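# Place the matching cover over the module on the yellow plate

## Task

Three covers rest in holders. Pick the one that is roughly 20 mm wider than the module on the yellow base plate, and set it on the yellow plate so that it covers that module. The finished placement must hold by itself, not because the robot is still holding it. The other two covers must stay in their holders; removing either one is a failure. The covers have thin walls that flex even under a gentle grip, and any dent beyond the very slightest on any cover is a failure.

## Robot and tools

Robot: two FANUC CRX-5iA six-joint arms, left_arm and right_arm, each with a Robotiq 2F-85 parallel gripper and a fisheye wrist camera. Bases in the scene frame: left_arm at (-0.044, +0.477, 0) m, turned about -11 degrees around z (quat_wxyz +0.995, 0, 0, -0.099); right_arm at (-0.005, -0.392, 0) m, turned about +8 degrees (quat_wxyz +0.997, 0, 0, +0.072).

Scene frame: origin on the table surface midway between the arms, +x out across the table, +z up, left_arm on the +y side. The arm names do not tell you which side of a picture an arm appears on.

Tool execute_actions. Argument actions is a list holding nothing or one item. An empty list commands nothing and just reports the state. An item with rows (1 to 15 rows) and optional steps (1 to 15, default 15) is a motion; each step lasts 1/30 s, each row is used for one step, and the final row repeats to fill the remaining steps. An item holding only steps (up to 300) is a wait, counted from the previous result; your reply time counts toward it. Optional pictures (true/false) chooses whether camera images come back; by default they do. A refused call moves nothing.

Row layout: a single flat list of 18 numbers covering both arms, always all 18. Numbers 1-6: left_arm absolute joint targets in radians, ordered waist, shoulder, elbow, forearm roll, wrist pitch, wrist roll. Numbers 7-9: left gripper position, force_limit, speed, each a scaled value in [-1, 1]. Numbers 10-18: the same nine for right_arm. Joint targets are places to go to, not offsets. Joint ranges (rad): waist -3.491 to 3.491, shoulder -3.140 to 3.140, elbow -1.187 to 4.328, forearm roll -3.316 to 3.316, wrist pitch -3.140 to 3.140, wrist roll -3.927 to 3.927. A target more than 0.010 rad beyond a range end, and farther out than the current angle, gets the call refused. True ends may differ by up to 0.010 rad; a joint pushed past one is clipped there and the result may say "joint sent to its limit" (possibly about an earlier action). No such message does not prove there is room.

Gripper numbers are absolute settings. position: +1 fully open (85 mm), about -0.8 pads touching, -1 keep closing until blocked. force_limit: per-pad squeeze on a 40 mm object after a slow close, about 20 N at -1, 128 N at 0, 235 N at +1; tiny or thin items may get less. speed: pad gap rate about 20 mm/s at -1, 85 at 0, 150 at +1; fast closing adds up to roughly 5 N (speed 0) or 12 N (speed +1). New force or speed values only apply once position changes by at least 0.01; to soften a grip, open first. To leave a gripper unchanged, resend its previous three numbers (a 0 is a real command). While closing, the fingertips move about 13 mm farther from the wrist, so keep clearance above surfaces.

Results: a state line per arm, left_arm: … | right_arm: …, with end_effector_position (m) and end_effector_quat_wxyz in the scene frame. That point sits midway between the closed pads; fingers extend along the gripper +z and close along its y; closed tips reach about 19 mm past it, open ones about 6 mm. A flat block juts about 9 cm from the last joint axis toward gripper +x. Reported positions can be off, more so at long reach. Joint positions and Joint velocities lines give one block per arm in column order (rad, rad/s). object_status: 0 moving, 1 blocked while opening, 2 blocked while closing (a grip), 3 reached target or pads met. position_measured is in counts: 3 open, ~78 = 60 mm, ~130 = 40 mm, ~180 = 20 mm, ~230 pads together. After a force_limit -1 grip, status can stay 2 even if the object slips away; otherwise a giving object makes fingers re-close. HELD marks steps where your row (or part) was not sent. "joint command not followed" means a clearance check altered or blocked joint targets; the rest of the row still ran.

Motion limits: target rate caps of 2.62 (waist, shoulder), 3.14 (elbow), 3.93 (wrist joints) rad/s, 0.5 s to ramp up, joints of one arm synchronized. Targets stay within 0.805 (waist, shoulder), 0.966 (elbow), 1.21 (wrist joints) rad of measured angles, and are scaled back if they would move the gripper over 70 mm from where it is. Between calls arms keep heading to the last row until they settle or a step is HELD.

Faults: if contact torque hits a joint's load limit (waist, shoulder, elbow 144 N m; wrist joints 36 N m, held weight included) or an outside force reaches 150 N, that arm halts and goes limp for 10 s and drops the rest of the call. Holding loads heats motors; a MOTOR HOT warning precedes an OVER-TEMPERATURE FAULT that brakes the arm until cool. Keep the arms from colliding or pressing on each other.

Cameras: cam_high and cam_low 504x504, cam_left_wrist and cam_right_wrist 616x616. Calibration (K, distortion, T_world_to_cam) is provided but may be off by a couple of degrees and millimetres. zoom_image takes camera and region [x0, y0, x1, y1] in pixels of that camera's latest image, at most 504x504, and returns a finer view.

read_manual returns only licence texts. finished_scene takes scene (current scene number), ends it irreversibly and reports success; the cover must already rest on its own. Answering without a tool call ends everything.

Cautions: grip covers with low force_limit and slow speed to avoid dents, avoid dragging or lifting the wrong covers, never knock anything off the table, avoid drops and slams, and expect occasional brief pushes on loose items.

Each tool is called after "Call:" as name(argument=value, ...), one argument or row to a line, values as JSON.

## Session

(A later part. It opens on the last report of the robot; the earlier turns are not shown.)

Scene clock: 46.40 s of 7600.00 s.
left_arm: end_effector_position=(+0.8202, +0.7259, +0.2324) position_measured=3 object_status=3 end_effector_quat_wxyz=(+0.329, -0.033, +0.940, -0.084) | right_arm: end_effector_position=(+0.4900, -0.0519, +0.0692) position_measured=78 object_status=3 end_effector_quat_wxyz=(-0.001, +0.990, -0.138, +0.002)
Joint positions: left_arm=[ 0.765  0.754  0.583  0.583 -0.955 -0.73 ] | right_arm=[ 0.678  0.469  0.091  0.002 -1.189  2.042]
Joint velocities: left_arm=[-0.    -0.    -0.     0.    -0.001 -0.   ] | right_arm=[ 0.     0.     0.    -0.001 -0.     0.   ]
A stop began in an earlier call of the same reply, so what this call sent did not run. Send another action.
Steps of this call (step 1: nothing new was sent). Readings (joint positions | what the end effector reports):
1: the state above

Oops: the fingers weren't open yet and hit the cover top. Back up and inspect.

Call:
execute_actions(
  actions=[
    {"rows":[[0.765,0.754,0.583,0.583,-0.955,-0.73,1,0,1,0.678,0.4413,0.1275,0,-1.257,2.042,0.4,-0.77,-1]],"steps":15},
  ],
)

Call:
zoom_image(
  camera="cam_right_wrist",
  region=[230,200,400,400],
)

Scene clock: 47.63 s of 7600.00 s.
left_arm: end_effector_position=(+0.8202, +0.7259, +0.2324) position_measured=3 object_status=3 end_effector_quat_wxyz=(+0.329, -0.033, +0.940, -0.084) | right_arm: end_effector_position=(+0.4884, -0.0533, +0.0998) position_measured=78 object_status=3 end_effector_quat_wxyz=(-0.000, +0.990, -0.139, -0.000)
Joint positions: left_arm=[ 0.765  0.754  0.583  0.583 -0.955 -0.73 ] | right_arm=[ 0.678  0.441  0.127 -0.    -1.257  2.042]
Joint velocities: left_arm=[ 0.     0.    -0.    -0.001  0.002  0.   ] | right_arm=[ 0.     0.     0.     0.    -0.     0.001]
Steps of this call (steps 1 to 22: nothing new was sent; steps 23 to 37: all 15 steps of this action). Readings (joint positions | what the end effector reports):
23: left_arm=[0.765 0.754 0.583 0.583 -0.955 -0.730] | right_arm=[0.678 0.468 0.091 0.002 -1.190 2.042] | left_arm position_measured=3 object_status=3 | right_arm position_measured=78 object_status=3
24: left_arm=[0.765 0.754 0.583 0.583 -0.955 -0.730] | right_arm=[0.678 0.466 0.094 0.002 -1.197 2.042] | left_arm position_measured=3 object_status=3 | right_arm position_measured=78 object_status=3
26: left_arm=[0.765 0.754 0.583 0.583 -0.955 -0.730] | right_arm=[0.678 0.452 0.114 0.001 -1.232 2.042] | left_arm position_measured=3 object_status=3 | right_arm position_measured=78 object_status=3
30: left_arm=[0.765 0.754 0.583 0.583 -0.955 -0.730] | right_arm=[0.678 0.441 0.127 -0.000 -1.257 2.042] | left_arm position_measured=3 object_status=3 | right_arm position_measured=78 object_status=3
37: the state above
camera_calibration (this result's frames):
cam_left_wrist: T_world_to_cam=[[0.0364663, 0.983986, -0.174475, -0.6996], [0.551885, 0.125723, 0.824389, -0.704647], [0.833122, -0.126352, -0.538463, -0.31489], [0, 0, 0, 1]] pos_world=[0.676738, 0.7372, 0.289284]
cam_right_wrist: T_world_to_cam=[[-0.22563, -0.973449, -0.0385649, 0.0626022], [-0.947565, 0.210091, 0.240796, 0.482665], [-0.226301, 0.0908736, -0.969809, 0.359243], [0, 0, 0, 1]] pos_world=[0.552778, -0.0731089, 0.234587]

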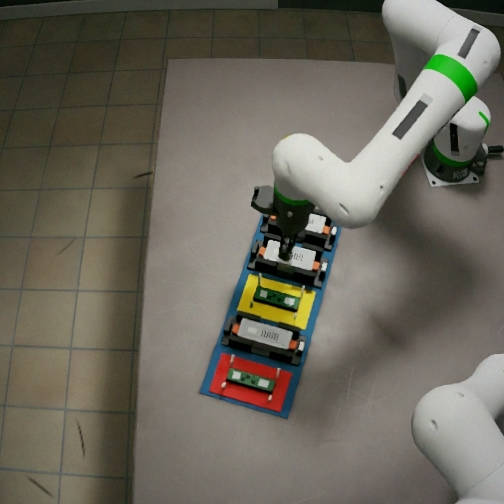

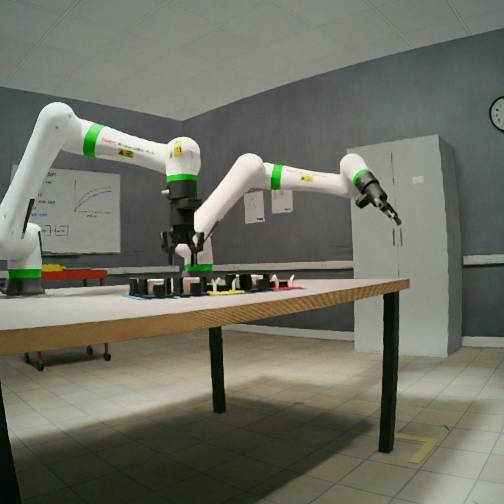

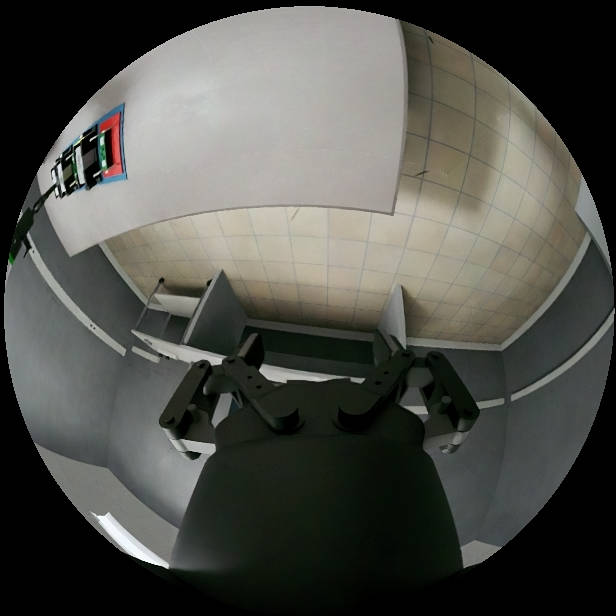

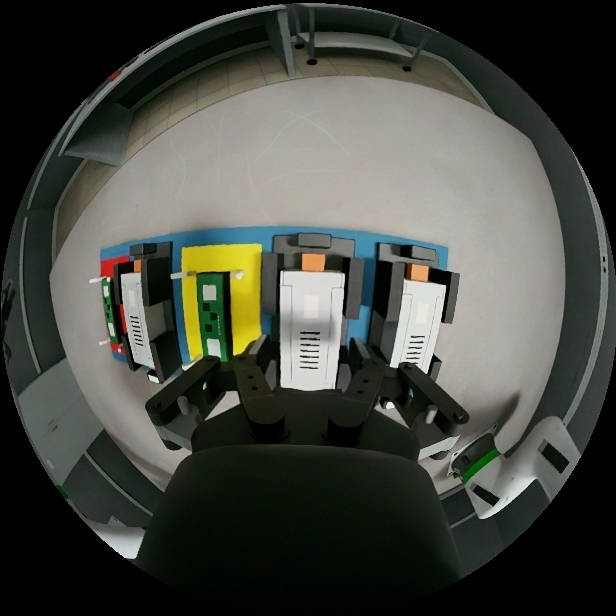

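Region (230, 200, 400, 400) of cam_right_wrist's 616x616 image, scaled by 2.520, with more detail than that image has; it fills the left 428 columns of this view, and the rest is white.

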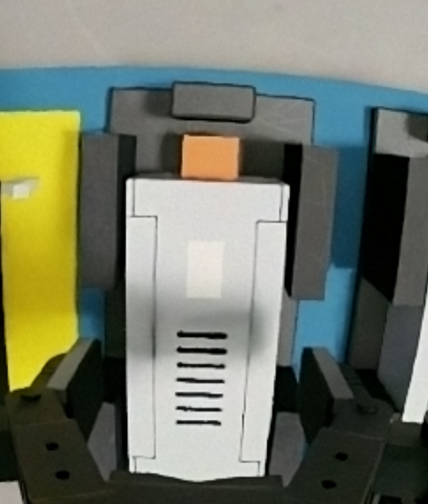

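Looks undented. Retry.

Call:
execute_actions(
  actions=[
    {"rows":[[0.765,0.754,0.583,0.583,-0.955,-0.73,1,0,1,0.678,0.459,0.103,0,-1.215,2.042,0.4,-0.77,-1],[0.765,0.754,0.583,0.583,-0.955,-0.73,1,0,1,0.678,0.459,0.103,0,-1.215,2.042,0.4,-0.77,-1],[0.765,0.754,0.583,0.583,-0.955,-0.73,1,0,1,0.678,0.477,0.0795,0,-1.1733,2.042,0.4,-0.77,-1],[0.765,0.754,0.583,0.583,-0.955,-0.73,1,0,1,0.678,0.477,0.0795,0,-1.1733,2.042,0.4,-0.77,-1],[0.765,0.754,0.583,0.583,-0.955,-0.73,1,0,1,0.678,0.488,0.066,0,-1.148,2.042,0.4,-0.77,-1],[0.765,0.754,0.583,0.583,-0.955,-0.73,1,0,1,0.678,0.488,0.066,0,-1.148,2.042,0.4,-0.77,-1],[0.765,0.754,0.583,0.583,-0.955,-0.73,1,0,1,0.678,0.4985,0.052,0,-1.1243,2.042,0.4,-0.77,-1]],"steps":15},
  ],
  pictures=false,
)

Call:
execute_actions(
  actions=[
    {"rows":[[0.765,0.754,0.583,0.583,-0.955,-0.73,1,0,1,0.678,0.4985,0.052,0,-1.1243,2.042,-1,-0.77,-1]],"steps":15},
  ],
  pictures=false,
)

Call:
execute_actions(
  actions=[
    {"steps":25},
  ],
  pictures=false,
)

Scene clock: 49.50 s of 7600.00 s.
left_arm: end_effector_position=(+0.8202, +0.7259, +0.2324) position_measured=3 object_status=3 end_effector_quat_wxyz=(+0.329, -0.033, +0.940, -0.084) | right_arm: end_effector_position=(+0.4882, -0.0534, +0.0364) position_measured=78 object_status=3 end_effector_quat_wxyz=(-0.000, +0.990, -0.139, +0.000)
Joint positions: left_arm=[ 0.765  0.754  0.583  0.583 -0.955 -0.73 ] | right_arm=[ 0.678  0.498  0.052 -0.    -1.124  2.042]
Joint velocities: left_arm=[ 0.     0.001 -0.    -0.001  0.001 -0.   ] | right_arm=[ 0.     0.001 -0.002 -0.     0.001  0.   ]
Steps of this call (steps 1 to 15: the robot went on to your last target; steps 16 to 41: nothing new was sent; steps 42 to 56: all 15 steps of this action). Readings (joint positions | what the end effector reports):
42: left_arm=[0.765 0.754 0.583 0.583 -0.955 -0.730] | right_arm=[0.678 0.442 0.127 0.000 -1.256 2.042] | left_arm position_measured=3 object_status=3 | right_arm position_measured=78 object_status=3
43: left_arm=[0.765 0.754 0.583 0.583 -0.955 -0.730] | right_arm=[0.678 0.444 0.124 0.000 -1.249 2.042] | left_arm position_measured=3 object_status=3 | right_arm position_measured=78 object_status=3
45: left_arm=[0.765 0.754 0.583 0.583 -0.955 -0.730] | right_arm=[0.678 0.459 0.104 0.000 -1.216 2.042] | left_arm position_measured=3 object_status=3 | right_arm position_measured=78 object_status=3
49: left_arm=[0.765 0.754 0.583 0.583 -0.955 -0.730] | right_arm=[0.678 0.488 0.066 0.000 -1.149 2.042] | left_arm position_measured=3 object_status=3 | right_arm position_measured=78 object_status=3
56: the state above

Scene clock: 50.00 s of 7600.00 s.
left_arm: end_effector_position=(+0.8202, +0.7259, +0.2324) position_measured=3 object_status=3 end_effector_quat_wxyz=(+0.329, -0.033, +0.940, -0.084) | right_arm: end_effector_position=(+0.4883, -0.0534, +0.0363) position_measured=99 object_status=0 end_effector_quat_wxyz=(-0.000, +0.990, -0.139, +0.000)
Joint positions: left_arm=[ 0.765  0.754  0.583  0.583 -0.955 -0.73 ] | right_arm=[ 0.678  0.498  0.052  0.    -1.124  2.042]
Joint velocities: left_arm=[ 0.001 -0.001 -0.001 -0.001  0.     0.   ] | right_arm=[ 0.    -0.     0.     0.    -0.001 -0.001]
Steps of this call (steps 1 to 15: all 15 steps of this action). Readings (joint positions | what the end effector reports):
1: left_arm=[0.765 0.754 0.583 0.583 -0.955 -0.730] | right_arm=[0.678 0.498 0.052 -0.000 -1.124 2.042] | left_arm position_measured=3 object_status=3 | right_arm position_measured=78 object_status=0
2: left_arm=[0.765 0.754 0.583 0.583 -0.955 -0.730] | right_arm=[0.678 0.498 0.052 -0.000 -1.124 2.042] | left_arm position_measured=3 object_status=3 | right_arm position_measured=78 object_status=0
4: left_arm=[0.765 0.754 0.583 0.583 -0.955 -0.730] | right_arm=[0.678 0.498 0.052 -0.000 -1.124 2.042] | left_arm position_measured=3 object_status=3 | right_arm position_measured=81 object_status=0
8: left_arm=[0.765 0.754 0.583 0.583 -0.955 -0.730] | right_arm=[0.678 0.498 0.052 -0.000 -1.124 2.042] | left_arm position_measured=3 object_status=3 | right_arm position_measured=88 object_status=0
15: the state above

Scene clock: 50.83 s of 7600.00 s.
left_arm: end_effector_position=(+0.8202, +0.7259, +0.2324) position_measured=3 object_status=3 end_effector_quat_wxyz=(+0.329, -0.033, +0.940, -0.084) | right_arm: end_effector_position=(+0.4882, -0.0535, +0.0363) position_measured=104 object_status=2 end_effector_quat_wxyz=(+0.000, +0.990, -0.139, +0.000)
Joint positions: left_arm=[ 0.765  0.754  0.583  0.583 -0.955 -0.73 ] | right_arm=[ 0.678  0.498  0.052  0.    -1.124  2.042]
Joint velocities: left_arm=[ 0.001 -0.001  0.001  0.    -0.    -0.   ] | right_arm=[ 0.    -0.    -0.     0.     0.     0.001]
Steps of this call (steps 1 to 15: the robot went on to your last target; steps 16 to 25: nothing new was sent). Readings (joint positions | what the end effector reports):
1: left_arm=[0.765 0.754 0.583 0.583 -0.955 -0.730] | right_arm=[0.678 0.498 0.052 0.000 -1.124 2.042] | left_arm position_measured=3 object_status=3 | right_arm position_measured=100 object_status=0
2: left_arm=[0.765 0.754 0.583 0.583 -0.955 -0.730] | right_arm=[0.678 0.498 0.052 0.000 -1.124 2.042] | left_arm position_measured=3 object_status=3 | right_arm position_measured=101 object_status=0
4: left_arm=[0.765 0.754 0.583 0.583 -0.955 -0.730] | right_arm=[0.678 0.498 0.052 0.000 -1.124 2.042] | left_arm position_measured=3 object_status=3 | right_arm position_measured=104 object_status=0
8: left_arm=[0.765 0.754 0.583 0.583 -0.955 -0.730] | right_arm=[0.678 0.498 0.052 0.000 -1.124 2.042] | left_arm position_measured=3 object_status=3 | right_arm position_measured=104 object_status=0
25: the state above
All arms were judged still, so your last target was given up. Only a new action makes them travel on or press farther. Fingers that are still opening or closing keep moving.

Call:
execute_actions(
  actions=[
    {"rows":[[0.765,0.754,0.583,0.583,-0.955,-0.73,1,0,1,0.678,0.4965,0.0545,0,-1.129,2.042,-1,-0.77,-1],[0.765,0.754,0.583,0.583,-0.955,-0.73,1,0,1,0.678,0.4965,0.0545,0,-1.129,2.042,-1,-0.77,-1],[0.765,0.754,0.583,0.583,-0.955,-0.73,1,0,1,0.678,0.4945,0.0572,0,-1.1335,2.042,-1,-0.77,-1],[0.765,0.754,0.583,0.583,-0.955,-0.73,1,0,1,0.678,0.4945,0.0572,0,-1.1335,2.042,-1,-0.77,-1],[0.765,0.754,0.583,0.583,-0.955,-0.73,1,0,1,0.678,0.4925,0.0598,0,-1.138,2.042,-1,-0.77,-1],[0.765,0.754,0.583,0.583,-0.955,-0.73,1,0,1,0.678,0.4925,0.0598,0,-1.138,2.042,-1,-0.77,-1],[0.765,0.754,0.583,0.583,-0.955,-0.73,1,0,1,0.678,0.4905,0.0624,0,-1.1428,2.042,-1,-0.77,-1],[0.765,0.754,0.583,0.583,-0.955,-0.73,1,0,1,0.678,0.4905,0.0624,0,-1.1428,2.042,-1,-0.77,-1],[0.765,0.754,0.583,0.583,-0.955,-0.73,1,0,1,0.678,0.4885,0.065,0,-1.1474,2.042,-1,-0.77,-1],[0.765,0.754,0.583,0.583,-0.955,-0.73,1,0,1,0.678,0.4885,0.065,0,-1.1474,2.042,-1,-0.77,-1],[0.765,0.754,0.583,0.583,-0.955,-0.73,1,0,1,0.678,0.4865,0.0675,0,-1.152,2.042,-1,-0.77,-1]],"steps":15},
  ],
  pictures=false,
)

Call:
execute_actions(
  actions=[
    {"rows":[[0.765,0.754,0.583,0.583,-0.955,-0.73,1,0,1,0.678,0.4845,0.07,0,-1.1565,2.042,-1,-0.77,-1],[0.765,0.754,0.583,0.583,-0.955,-0.73,1,0,1,0.678,0.4845,0.07,0,-1.1565,2.042,-1,-0.77,-1],[0.765,0.754,0.583,0.583,-0.955,-0.73,1,0,1,0.678,0.4825,0.0725,0,-1.161,2.042,-1,-0.77,-1],[0.765,0.754,0.583,0.583,-0.955,-0.73,1,0,1,0.678,0.4825,0.0725,0,-1.161,2.042,-1,-0.77,-1],[0.765,0.754,0.583,0.583,-0.955,-0.73,1,0,1,0.678,0.4807,0.075,0,-1.165,2.042,-1,-0.77,-1],[0.765,0.754,0.583,0.583,-0.955,-0.73,1,0,1,0.678,0.4807,0.075,0,-1.165,2.042,-1,-0.77,-1],[0.765,0.754,0.583,0.583,-0.955,-0.73,1,0,1,0.678,0.4788,0.0772,0,-1.169,2.042,-1,-0.77,-1],[0.765,0.754,0.583,0.583,-0.955,-0.73,1,0,1,0.678,0.4788,0.0772,0,-1.169,2.042,-1,-0.77,-1],[0.765,0.754,0.583,0.583,-0.955,-0.73,1,0,1,0.678,0.477,0.0795,0,-1.1733,2.042,-1,-0.77,-1]],"steps":15},
  ],
)

Call:
zoom_image(
  camera="cam_right_wrist",
  region=[230,200,400,400],
)

Scene clock: 54.27 s of 7600.00 s.
left_arm: end_effector_position=(+0.8202, +0.7259, +0.2324) position_measured=3 object_status=3 end_effector_quat_wxyz=(+0.329, -0.033, +0.940, -0.084) | right_arm: end_effector_position=(+0.4886, -0.0531, +0.0491) position_measured=104 object_status=2 end_effector_quat_wxyz=(+0.000, +0.990, -0.139, -0.000)
Joint positions: left_arm=[ 0.765  0.754  0.583  0.583 -0.955 -0.73 ] | right_arm=[ 0.678  0.487  0.067  0.    -1.152  2.042]
Joint velocities: left_arm=[-0.001  0.    -0.001 -0.     0.001  0.   ] | right_arm=[ 0.    -0.002  0.003 -0.001 -0.006  0.002]
Steps of this call (steps 1 to 88: nothing new was sent; steps 89 to 103: all 15 steps of this action). Readings (joint positions | what the end effector reports):
89: left_arm=[0.765 0.754 0.583 0.583 -0.955 -0.730] | right_arm=[0.678 0.498 0.052 0.000 -1.125 2.042] | left_arm position_measured=3 object_status=3 | right_arm position_measured=104 object_status=2
90: left_arm=[0.765 0.754 0.583 0.583 -0.955 -0.730] | right_arm=[0.678 0.498 0.053 -0.000 -1.127 2.042] | left_arm position_measured=3 object_status=3 | right_arm position_measured=104 object_status=2
92: left_arm=[0.765 0.754 0.583 0.583 -0.955 -0.730] | right_arm=[0.678 0.497 0.055 -0.000 -1.131 2.042] | left_arm position_measured=3 object_status=3 | right_arm position_measured=104 object_status=2
96: left_arm=[0.765 0.754 0.583 0.583 -0.955 -0.730] | right_arm=[0.678 0.492 0.061 -0.000 -1.140 2.042] | left_arm position_measured=3 object_status=3 | right_arm position_measured=104 object_status=2
103: the state above

Scene clock: 54.77 s of 7600.00 s.
left_arm: end_effector_position=(+0.8202, +0.7259, +0.2324) position_measured=3 object_status=3 end_effector_quat_wxyz=(+0.329, -0.033, +0.940, -0.084) | right_arm: end_effector_position=(+0.4888, -0.0528, +0.0596) position_measured=105 object_status=2 end_effector_quat_wxyz=(+0.000, +0.990, -0.139, +0.000)
Joint positions: left_arm=[ 0.765  0.754  0.583  0.583 -0.955 -0.73 ] | right_arm=[ 0.678  0.477  0.079  0.    -1.173  2.042]
Joint velocities: left_arm=[ 0.001  0.    -0.001 -0.001 -0.     0.   ] | right_arm=[ 0.    -0.     0.001 -0.001 -0.002  0.002]
Steps of this call (steps 1 to 15: all 15 steps of this action). Readings (joint positions | what the end effector reports):
1: left_arm=[0.765 0.754 0.583 0.583 -0.955 -0.730] | right_arm=[0.678 0.486 0.068 0.000 -1.152 2.042] | left_arm position_measured=3 object_status=3 | right_arm position_measured=104 object_status=2
2: left_arm=[0.765 0.754 0.583 0.583 -0.955 -0.730] | right_arm=[0.678 0.486 0.069 0.000 -1.154 2.042] | left_arm position_measured=3 object_status=3 | right_arm position_measured=104 object_status=2
4: left_arm=[0.765 0.754 0.583 0.583 -0.955 -0.730] | right_arm=[0.678 0.484 0.071 0.000 -1.158 2.042] | left_arm position_measured=3 object_status=3 | right_arm position_measured=105 object_status=2
8: left_arm=[0.765 0.754 0.583 0.583 -0.955 -0.730] | right_arm=[0.678 0.480 0.076 0.000 -1.167 2.042] | left_arm position_measured=3 object_status=3 | right_arm position_measured=105 object_status=2
15: the state above
camera_calibration (this result's frames):
cam_left_wrist: T_world_to_cam=[[0.0364662, 0.983986, -0.174475, -0.6996], [0.551885, 0.125723, 0.824389, -0.704647], [0.833122, -0.126352, -0.538463, -0.31489], [0, 0, 0, 1]] pos_world=[0.676738, 0.7372, 0.289284]
cam_right_wrist: T_world_to_cam=[[-0.225565, -0.973469, -0.0384495, 0.061513], [-0.947593, 0.210061, 0.240713, 0.492698], [-0.22625, 0.0907308, -0.969835, 0.320222], [0, 0, 0, 1]] pos_world=[0.553203, -0.0726699, 0.194329]

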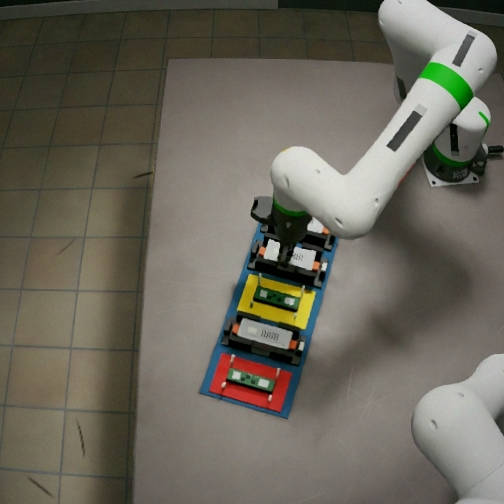

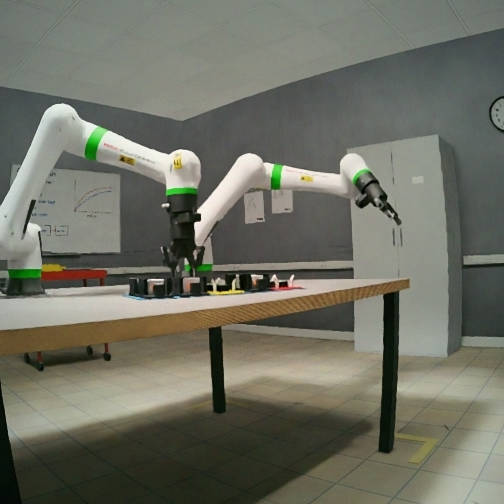

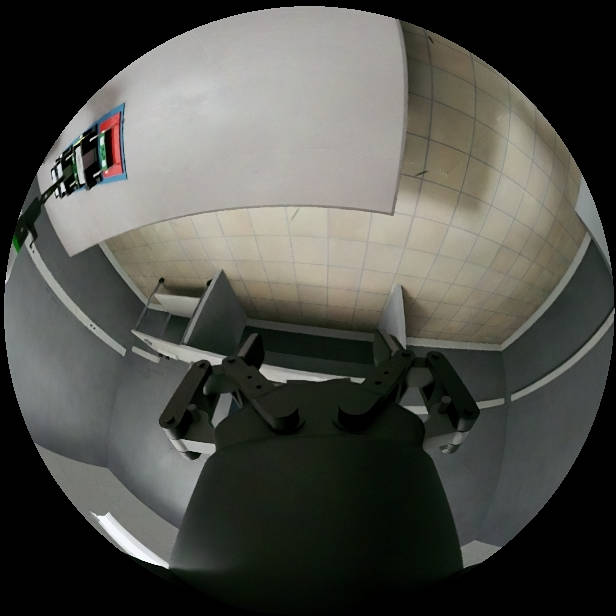

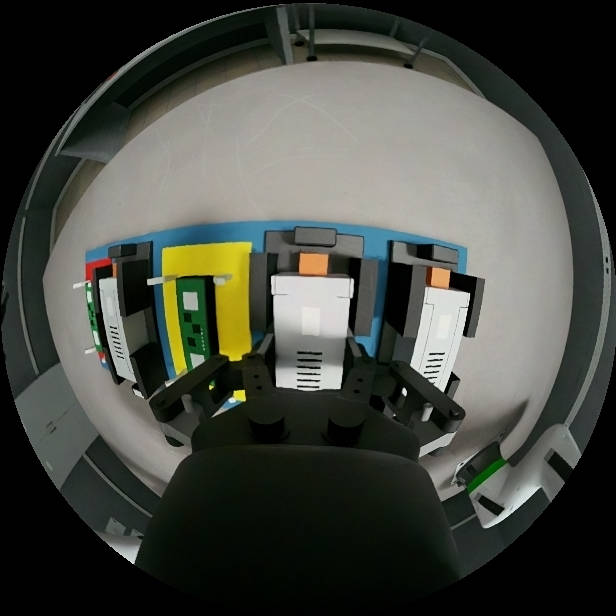

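Region (230, 200, 400, 400) of cam_right_wrist's 616x616 image, scaled by 2.520, with more detail than that image has; it fills the left 428 columns of this view, and the rest is white.

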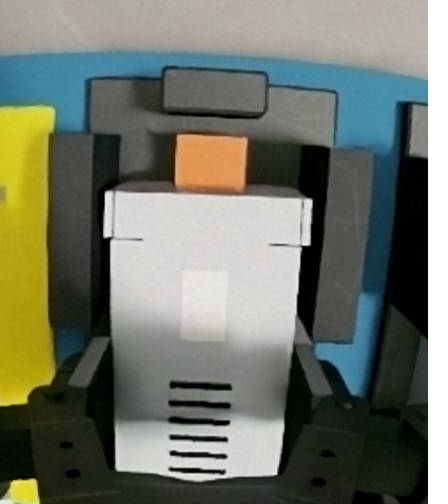

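Call:
execute_actions(
  actions=[
    {"rows":[[0.765,0.754,0.583,0.583,-0.955,-0.73,1,0,1,0.678,0.475,0.082,0,-1.178,2.042,-1,-0.77,-1],[0.765,0.754,0.583,0.583,-0.955,-0.73,1,0,1,0.678,0.475,0.082,0,-1.178,2.042,-1,-0.77,-1],[0.765,0.754,0.583,0.583,-0.955,-0.73,1,0,1,0.678,0.473,0.0848,0,-1.1828,2.042,-1,-0.77,-1],[0.765,0.754,0.583,0.583,-0.955,-0.73,1,0,1,0.678,0.473,0.0848,0,-1.1828,2.042,-1,-0.77,-1],[0.765,0.754,0.583,0.583,-0.955,-0.73,1,0,1,0.678,0.471,0.0875,0,-1.1875,2.042,-1,-0.77,-1],[0.765,0.754,0.583,0.583,-0.955,-0.73,1,0,1,0.678,0.471,0.0875,0,-1.1875,2.042,-1,-0.77,-1],[0.765,0.754,0.583,0.583,-0.955,-0.73,1,0,1,0.678,0.469,0.0902,0,-1.1922,2.042,-1,-0.77,-1],[0.765,0.754,0.583,0.583,-0.955,-0.73,1,0,1,0.678,0.469,0.0902,0,-1.1922,2.042,-1,-0.77,-1],[0.765,0.754,0.583,0.583,-0.955,-0.73,1,0,1,0.678,0.467,0.0929,0,-1.197,2.042,-1,-0.77,-1],[0.765,0.754,0.583,0.583,-0.955,-0.73,1,0,1,0.678,0.467,0.0929,0,-1.197,2.042,-1,-0.77,-1],[0.765,0.754,0.583,0.583,-0.955,-0.73,1,0,1,0.678,0.465,0.0956,0,-1.2016,2.042,-1,-0.77,-1]],"steps":15},
  ],
)

Call:
zoom_image(
  camera="cam_right_wrist",
  region=[230,200,400,400],
)

Scene clock: 56.83 s of 7600.00 s.
left_arm: end_effector_position=(+0.8202, +0.7259, +0.2324) position_measured=3 object_status=3 end_effector_quat_wxyz=(+0.329, -0.033, +0.940, -0.084) | right_arm: end_effector_position=(+0.4889, -0.0528, +0.0730) position_measured=110 object_status=0 end_effector_quat_wxyz=(-0.000, +0.990, -0.139, +0.000)
Joint positions: left_arm=[ 0.765  0.754  0.583  0.583 -0.955 -0.73 ] | right_arm=[ 0.678  0.465  0.095 -0.    -1.201  2.042]
Joint velocities: left_arm=[-0.    -0.    -0.001 -0.    -0.     0.   ] | right_arm=[ 0.    -0.     0.003 -0.002 -0.007 -0.   ]
Steps of this call (steps 1 to 15: the robot went on to your last target; steps 16 to 47: nothing new was sent; steps 48 to 62: all 15 steps of this action). Readings (joint positions | what the end effector reports):
48: left_arm=[0.765 0.754 0.583 0.583 -0.955 -0.730] | right_arm=[0.678 0.477 0.080 -0.000 -1.174 2.042] | left_arm position_measured=3 object_status=3 | right_arm position_measured=105 object_status=2
49: left_arm=[0.765 0.754 0.583 0.583 -0.955 -0.730] | right_arm=[0.678 0.476 0.081 -0.000 -1.176 2.042] | left_arm position_measured=3 object_status=3 | right_arm position_measured=105 object_status=2
51: left_arm=[0.765 0.754 0.583 0.583 -0.955 -0.730] | right_arm=[0.678 0.474 0.083 -0.000 -1.180 2.042] | left_arm position_measured=3 object_status=3 | right_arm position_measured=105 object_status=2
55: left_arm=[0.765 0.754 0.583 0.583 -0.955 -0.730] | right_arm=[0.678 0.470 0.089 -0.000 -1.189 2.042] | left_arm position_measured=3 object_status=3 | right_arm position_measured=105 object_status=2
62: the state above
camera_calibration (this result's frames):
cam_left_wrist: T_world_to_cam=[[0.0364664, 0.983986, -0.174475, -0.6996], [0.551885, 0.125723, 0.824389, -0.704647], [0.833122, -0.126352, -0.538463, -0.31489], [0, 0, 0, 1]] pos_world=[0.676738, 0.7372, 0.289284]
cam_right_wrist: T_world_to_cam=[[-0.225662, -0.973444, -0.038522, 0.062166], [-0.947578, 0.210141, 0.2407, 0.489558], [-0.226213, 0.0908196, -0.969835, 0.333262], [0, 0, 0, 1]] pos_world=[0.553312, -0.0726277, 0.207767]

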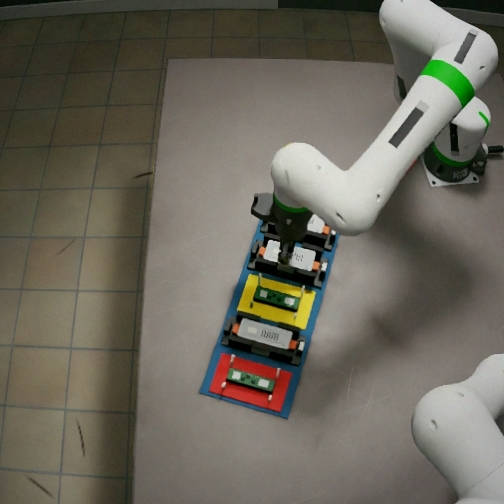

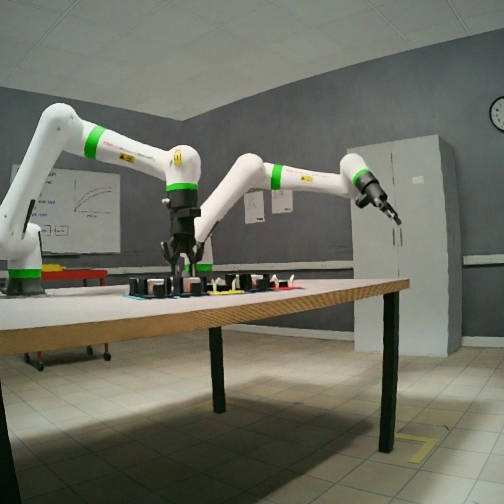

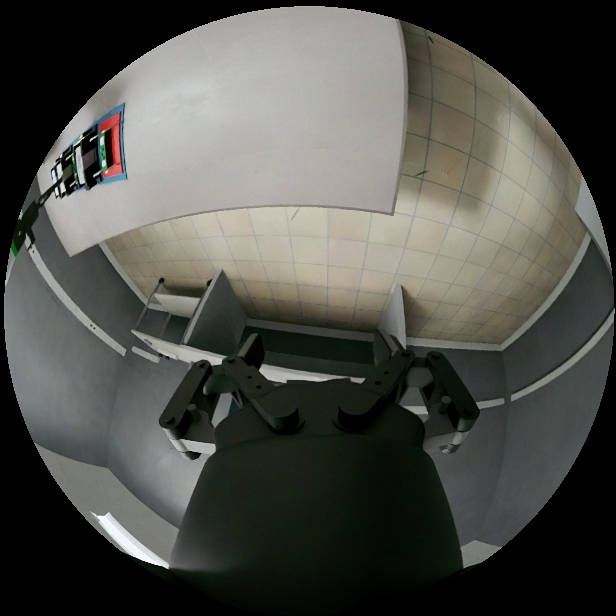

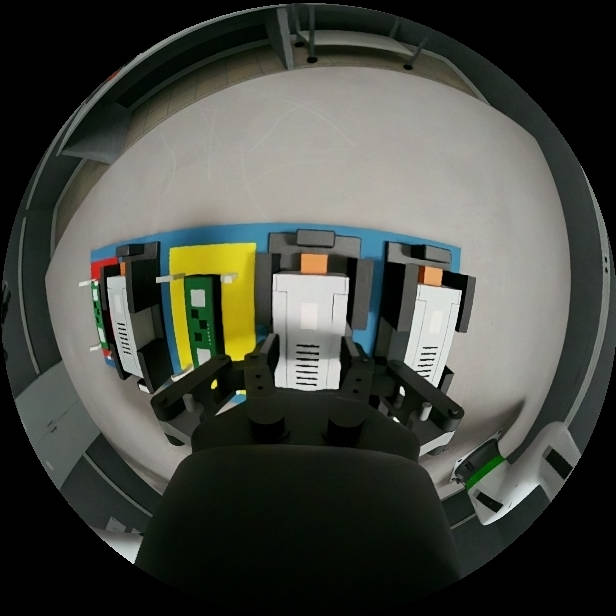

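Region (230, 200, 400, 400) of cam_right_wrist's 616x616 image, scaled by 2.520, with more detail than that image has; it fills the left 428 columns of this view, and the rest is white.

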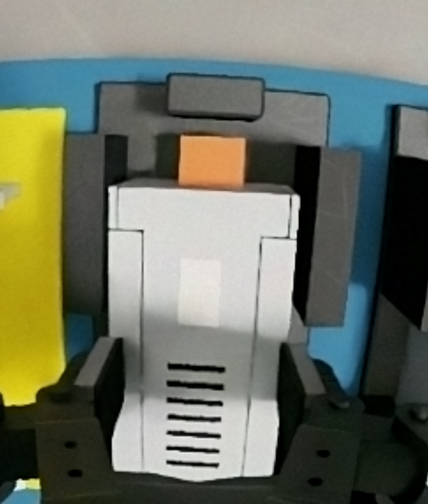

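Call:
execute_actions(
  actions=[
    {"rows":[[0.765,0.754,0.583,0.583,-0.955,-0.73,1,0,1,0.678,0.465,0.0956,0,-1.2016,2.042,0.4,-0.71,-1]],"steps":15},
  ],
  pictures=false,
)

Call:
execute_actions(
  actions=[
    {"steps":25},
  ],
  pictures=false,
)

Call:
execute_actions(
  actions=[
    {"rows":[[0.765,0.754,0.583,0.583,-0.955,-0.73,1,0,1,0.678,0.477,0.0795,0,-1.1733,2.042,0.4,-0.71,-1],[0.765,0.754,0.583,0.583,-0.955,-0.73,1,0,1,0.678,0.477,0.0795,0,-1.1733,2.042,0.4,-0.71,-1],[0.765,0.754,0.583,0.583,-0.955,-0.73,1,0,1,0.678,0.477,0.0795,0,-1.1733,2.042,0.4,-0.71,-1],[0.765,0.754,0.583,0.583,-0.955,-0.73,1,0,1,0.678,0.4925,0.0598,0,-1.138,2.042,0.4,-0.71,-1]],"steps":15},
  ],
  pictures=false,
)

Call:
execute_actions(
  actions=[
    {"rows":[[0.765,0.754,0.583,0.583,-0.955,-0.73,1,0,1,0.678,0.4925,0.0598,0,-1.138,2.042,-1,-0.71,-1]],"steps":15},
  ],
  pictures=false,
)

Call:
execute_actions(
  actions=[
    {"steps":25},
  ],
  pictures=false,
)

Scene clock: 59.00 s of 7600.00 s.
left_arm: end_effector_position=(+0.8202, +0.7259, +0.2324) position_measured=3 object_status=3 end_effector_quat_wxyz=(+0.329, -0.033, +0.940, -0.084) | right_arm: end_effector_position=(+0.4889, -0.0528, +0.0731) position_measured=179 object_status=0 end_effector_quat_wxyz=(+0.000, +0.990, -0.139, -0.000)
Joint positions: left_arm=[ 0.765  0.754  0.583  0.583 -0.955 -0.73 ] | right_arm=[ 0.678  0.465  0.096  0.    -1.202  2.042]
Joint velocities: left_arm=[ 0.    -0.001  0.001 -0.    -0.     0.   ] | right_arm=[ 0.     0.    -0.    -0.     0.     0.002]
Steps of this call (steps 1 to 15: the robot went on to your last target; steps 16 to 50: nothing new was sent; steps 51 to 65: all 15 steps of this action). Readings (joint positions | what the end effector reports):
51: left_arm=[0.765 0.754 0.583 0.583 -0.955 -0.730] | right_arm=[0.678 0.465 0.096 0.000 -1.202 2.042] | left_arm position_measured=3 object_status=3 | right_arm position_measured=200 object_status=0
52: left_arm=[0.765 0.754 0.583 0.583 -0.955 -0.730] | right_arm=[0.678 0.465 0.096 0.000 -1.202 2.042] | left_arm position_measured=3 object_status=3 | right_arm position_measured=201 object_status=0
54: left_arm=[0.765 0.754 0.583 0.583 -0.955 -0.730] | right_arm=[0.678 0.465 0.096 0.000 -1.202 2.042] | left_arm position_measured=3 object_status=3 | right_arm position_measured=198 object_status=0
58: left_arm=[0.765 0.754 0.583 0.583 -0.955 -0.730] | right_arm=[0.678 0.465 0.096 0.000 -1.202 2.042] | left_arm position_measured=3 object_status=3 | right_arm position_measured=191 object_status=0
65: the state above

Scene clock: 59.83 s of 7600.00 s.
left_arm: end_effector_position=(+0.8202, +0.7259, +0.2324) position_measured=3 object_status=3 end_effector_quat_wxyz=(+0.329, -0.033, +0.940, -0.084) | right_arm: end_effector_position=(+0.4888, -0.0528, +0.0730) position_measured=134 object_status=0 end_effector_quat_wxyz=(+0.000, +0.990, -0.139, -0.000)
Joint positions: left_arm=[ 0.765  0.754  0.583  0.583 -0.955 -0.73 ] | right_arm=[ 0.678  0.465  0.096  0.    -1.202  2.042]
Joint velocities: left_arm=[ 0.     0.    -0.001  0.001 -0.001  0.   ] | right_arm=[-0.001  0.    -0.001 -0.001 -0.     0.   ]
Steps of this call (steps 1 to 15: the robot went on to your last target; steps 16 to 25: nothing new was sent). Readings (joint positions | what the end effector reports):
1: left_arm=[0.765 0.754 0.583 0.583 -0.955 -0.730] | right_arm=[0.678 0.465 0.096 0.000 -1.202 2.042] | left_arm position_measured=3 object_status=3 | right_arm position_measured=177 object_status=0
2: left_arm=[0.765 0.754 0.583 0.583 -0.955 -0.730] | right_arm=[0.678 0.465 0.096 0.000 -1.202 2.042] | left_arm position_measured=3 object_status=3 | right_arm position_measured=175 object_status=0
4: left_arm=[0.765 0.754 0.583 0.583 -0.955 -0.730] | right_arm=[0.678 0.465 0.096 0.000 -1.202 2.042] | left_arm position_measured=3 object_status=3 | right_arm position_measured=171 object_status=0
8: left_arm=[0.765 0.754 0.583 0.583 -0.955 -0.730] | right_arm=[0.678 0.465 0.096 0.000 -1.202 2.042] | left_arm position_measured=3 object_status=3 | right_arm position_measured=164 object_status=0
25: the state above
All arms were judged still, so your last target was given up. Only a new action makes them travel on or press farther. Fingers that are still opening or closing keep moving.

Scene clock: 69.93 s of 7600.00 s.
left_arm: end_effector_position=(+0.8202, +0.7259, +0.2324) position_measured=3 object_status=3 end_effector_quat_wxyz=(+0.329, -0.033, +0.940, -0.084) | right_arm: end_effector_position=(+0.4894, -0.0524, +0.0700) position_measured=78 object_status=3 end_effector_quat_wxyz=(-0.001, +0.990, -0.138, +0.001)
Joint positions: left_arm=[ 0.765  0.754  0.583  0.583 -0.955 -0.73 ] | right_arm=[ 0.678  0.468  0.092  0.    -1.193  2.042]
Joint velocities: left_arm=[ 0.    -0.001  0.001  0.    -0.001  0.   ] | right_arm=[-0.001  0.     0.    -0.     0.001  0.002]
FORCE FAULT: contact force on the right arm reached its limit, and that arm stopped for 10 seconds. The contact can be on any part of that arm, not only on its tool. That arm's remaining commands of this call were not run. That arm holds still and accepts commands again. Move the arm away from the contact; if what it grips holds it there, let go first. Pushing or pulling that hard again can fault the arm again.
The stop of the right arm began at step 3 of this call (marked STOPPED below). From that step on that arm followed nothing that you had sent. 13 of its steps, steps kept back included, did not run and will not run. Nothing is kept back now, and the robot has no last target.
Steps of this call (steps 1 to 15: all 15 steps of this action; steps 16 to 303: the stop continued). Readings (joint positions | what the end effector reports):
1: left_arm=[0.765 0.754 0.583 0.583 -0.955 -0.730] | right_arm=[0.678 0.465 0.095 0.000 -1.201 2.042] | left_arm position_measured=3 object_status=3 | right_arm position_measured=132 object_status=0
2: left_arm=[0.765 0.754 0.583 0.583 -0.955 -0.730] | right_arm=[0.678 0.468 0.092 0.000 -1.194 2.042] | left_arm position_measured=3 object_status=3 | right_arm position_measured=131 object_status=0
3: left_arm=[0.765 0.754 0.583 0.583 -0.955 -0.730] | right_arm=[0.678 0.467 0.092 0.000 -1.193 2.042] | left_arm position_measured=3 object_status=3 | right_arm position_measured=129 object_status=0 STOPPED (the right arm)
4: left_arm=[0.765 0.754 0.583 0.583 -0.955 -0.730] | right_arm=[0.678 0.467 0.092 0.000 -1.193 2.042] | left_arm position_measured=3 object_status=3 | right_arm position_measured=127 object_status=0
8: left_arm=[0.765 0.754 0.583 0.583 -0.955 -0.730] | right_arm=[0.678 0.467 0.092 0.000 -1.193 2.042] | left_arm position_measured=3 object_status=3 | right_arm position_measured=120 object_status=0
303: the state above

Scene clock: 69.97 s of 7600.00 s.
left_arm: end_effector_position=(+0.8202, +0.7259, +0.2324) position_measured=3 object_status=3 end_effector_quat_wxyz=(+0.329, -0.033, +0.940, -0.084) | right_arm: end_effector_position=(+0.4894, -0.0524, +0.0700) position_measured=78 object_status=3 end_effector_quat_wxyz=(-0.001, +0.990, -0.138, +0.001)
Joint positions: left_arm=[ 0.765  0.754  0.583  0.583 -0.955 -0.73 ] | right_arm=[ 0.678  0.468  0.092  0.    -1.193  2.042]
Joint velocities: left_arm=[ 0.    -0.     0.001  0.     0.001 -0.   ] | right_arm=[ 0.  0.  0.  0.  0. -0.]
A stop began in an earlier call of the same reply, so what this call sent did not run. Send another action.
Steps of this call (step 1: nothing new was sent). Readings (joint positions | what the end effector reports):
1: the state above

Scene clock: 70.00 s of 7600.00 s.
left_arm: end_effector_position=(+0.8202, +0.7259, +0.2324) position_measured=3 object_status=3 end_effector_quat_wxyz=(+0.329, -0.033, +0.940, -0.084) | right_arm: end_effector_position=(+0.4894, -0.0524, +0.0700) position_measured=78 object_status=3 end_effector_quat_wxyz=(-0.001, +0.990, -0.138, +0.001)
Joint positions: left_arm=[ 0.765  0.754  0.583  0.583 -0.955 -0.73 ] | right_arm=[ 0.678  0.468  0.092  0.    -1.193  2.042]
Joint velocities: left_arm=[ 0.    -0.    -0.     0.001  0.    -0.   ] | right_arm=[ 0.     0.    -0.     0.001  0.    -0.   ]
A stop began in an earlier call of the same reply, so what this call sent did not run. Send another action.
Steps of this call (step 1: nothing new was sent). Readings (joint positions | what the end effector reports):
1: the state above

Repeated my mistake. Careful now; check first.

Call:
execute_actions(
  actions=[
    {"rows":[[0.765,0.754,0.583,0.583,-0.955,-0.73,1,0,1,0.678,0.459,0.103,0,-1.215,2.042,0.4,-0.71,-1]],"steps":15},
  ],
)

Call:
zoom_image(
  camera="cam_right_wrist",
  region=[230,200,400,400],
)

Scene clock: 76.63 s of 7600.00 s.
left_arm: end_effector_position=(+0.8202, +0.7259, +0.2324) position_measured=3 object_status=3 end_effector_quat_wxyz=(+0.329, -0.033, +0.940, -0.084) | right_arm: end_effector_position=(+0.4887, -0.0529, +0.0795) position_measured=78 object_status=3 end_effector_quat_wxyz=(+0.000, +0.990, -0.139, -0.000)
Joint positions: left_arm=[ 0.765  0.754  0.583  0.583 -0.955 -0.73 ] | right_arm=[ 0.678  0.459  0.103  0.    -1.215  2.042]
Joint velocities: left_arm=[ 0.001 -0.     0.002  0.001 -0.001  0.   ] | right_arm=[-0.    -0.     0.    -0.001  0.    -0.001]
Steps of this call (steps 1 to 90: nothing new was sent; then 3.13 s passed at rest; steps 91 to 105: all 15 steps of this action). Readings (joint positions | what the end effector reports):
91: left_arm=[0.765 0.754 0.583 0.583 -0.955 -0.730] | right_arm=[0.678 0.467 0.092 0.000 -1.194 2.042] | left_arm position_measured=3 object_status=3 | right_arm position_measured=78 object_status=3
92: left_arm=[0.765 0.754 0.583 0.583 -0.955 -0.730] | right_arm=[0.678 0.465 0.095 0.000 -1.200 2.042] | left_arm position_measured=3 object_status=3 | right_arm position_measured=78 object_status=3
94: left_arm=[0.765 0.754 0.583 0.583 -0.955 -0.730] | right_arm=[0.678 0.460 0.102 0.000 -1.212 2.042] | left_arm position_measured=3 object_status=3 | right_arm position_measured=78 object_status=3
98: left_arm=[0.765 0.754 0.583 0.583 -0.955 -0.730] | right_arm=[0.678 0.459 0.103 0.000 -1.215 2.042] | left_arm position_measured=3 object_status=3 | right_arm position_measured=78 object_status=3
105: the state above
camera_calibration (this result's frames):
cam_left_wrist: T_world_to_cam=[[0.0364663, 0.983986, -0.174475, -0.6996], [0.551885, 0.125723, 0.824388, -0.704647], [0.833122, -0.126352, -0.538463, -0.31489], [0, 0, 0, 1]] pos_world=[0.676738, 0.7372, 0.289284]
cam_right_wrist: T_world_to_cam=[[-0.225549, -0.97348, -0.0382621, 0.0621928], [-0.947555, 0.210076, 0.240846, 0.487806], [-0.226421, 0.0905782, -0.969809, 0.339615], [0, 0, 0, 1]] pos_world=[0.553146, -0.0726947, 0.214255]

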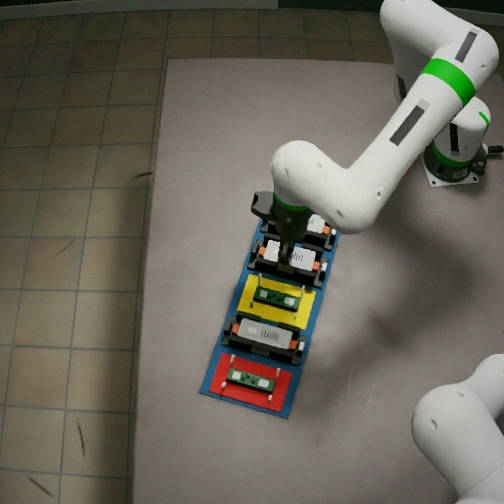

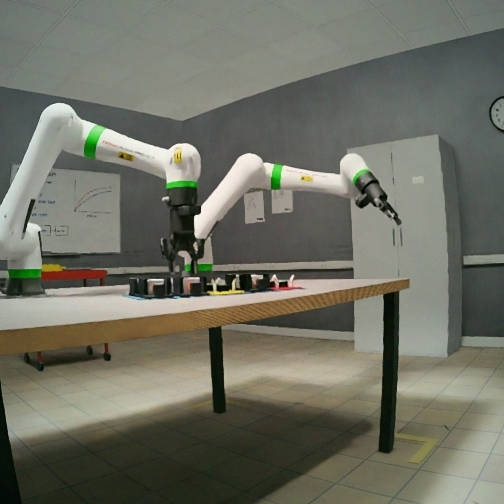

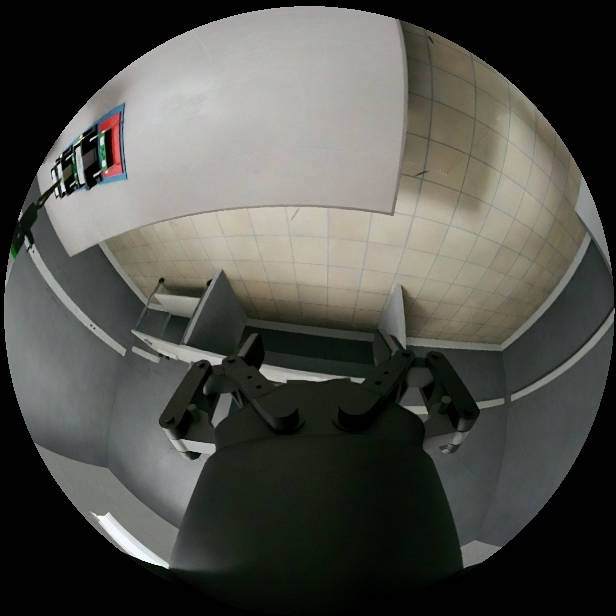

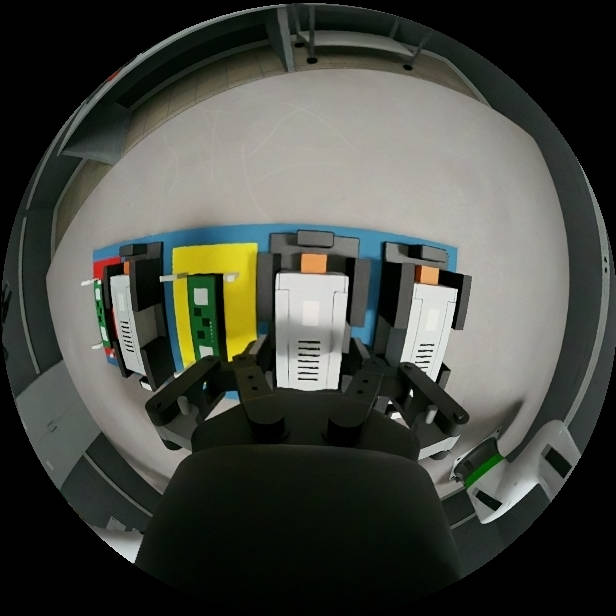

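Region (230, 200, 400, 400) of cam_right_wrist's 616x616 image, scaled by 2.520, with more detail than that image has; it fills the left 428 columns of this view, and the rest is white.

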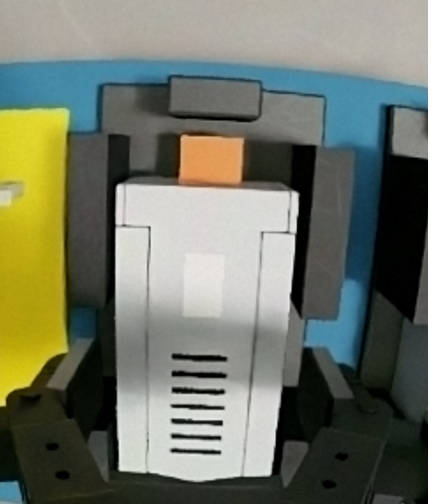

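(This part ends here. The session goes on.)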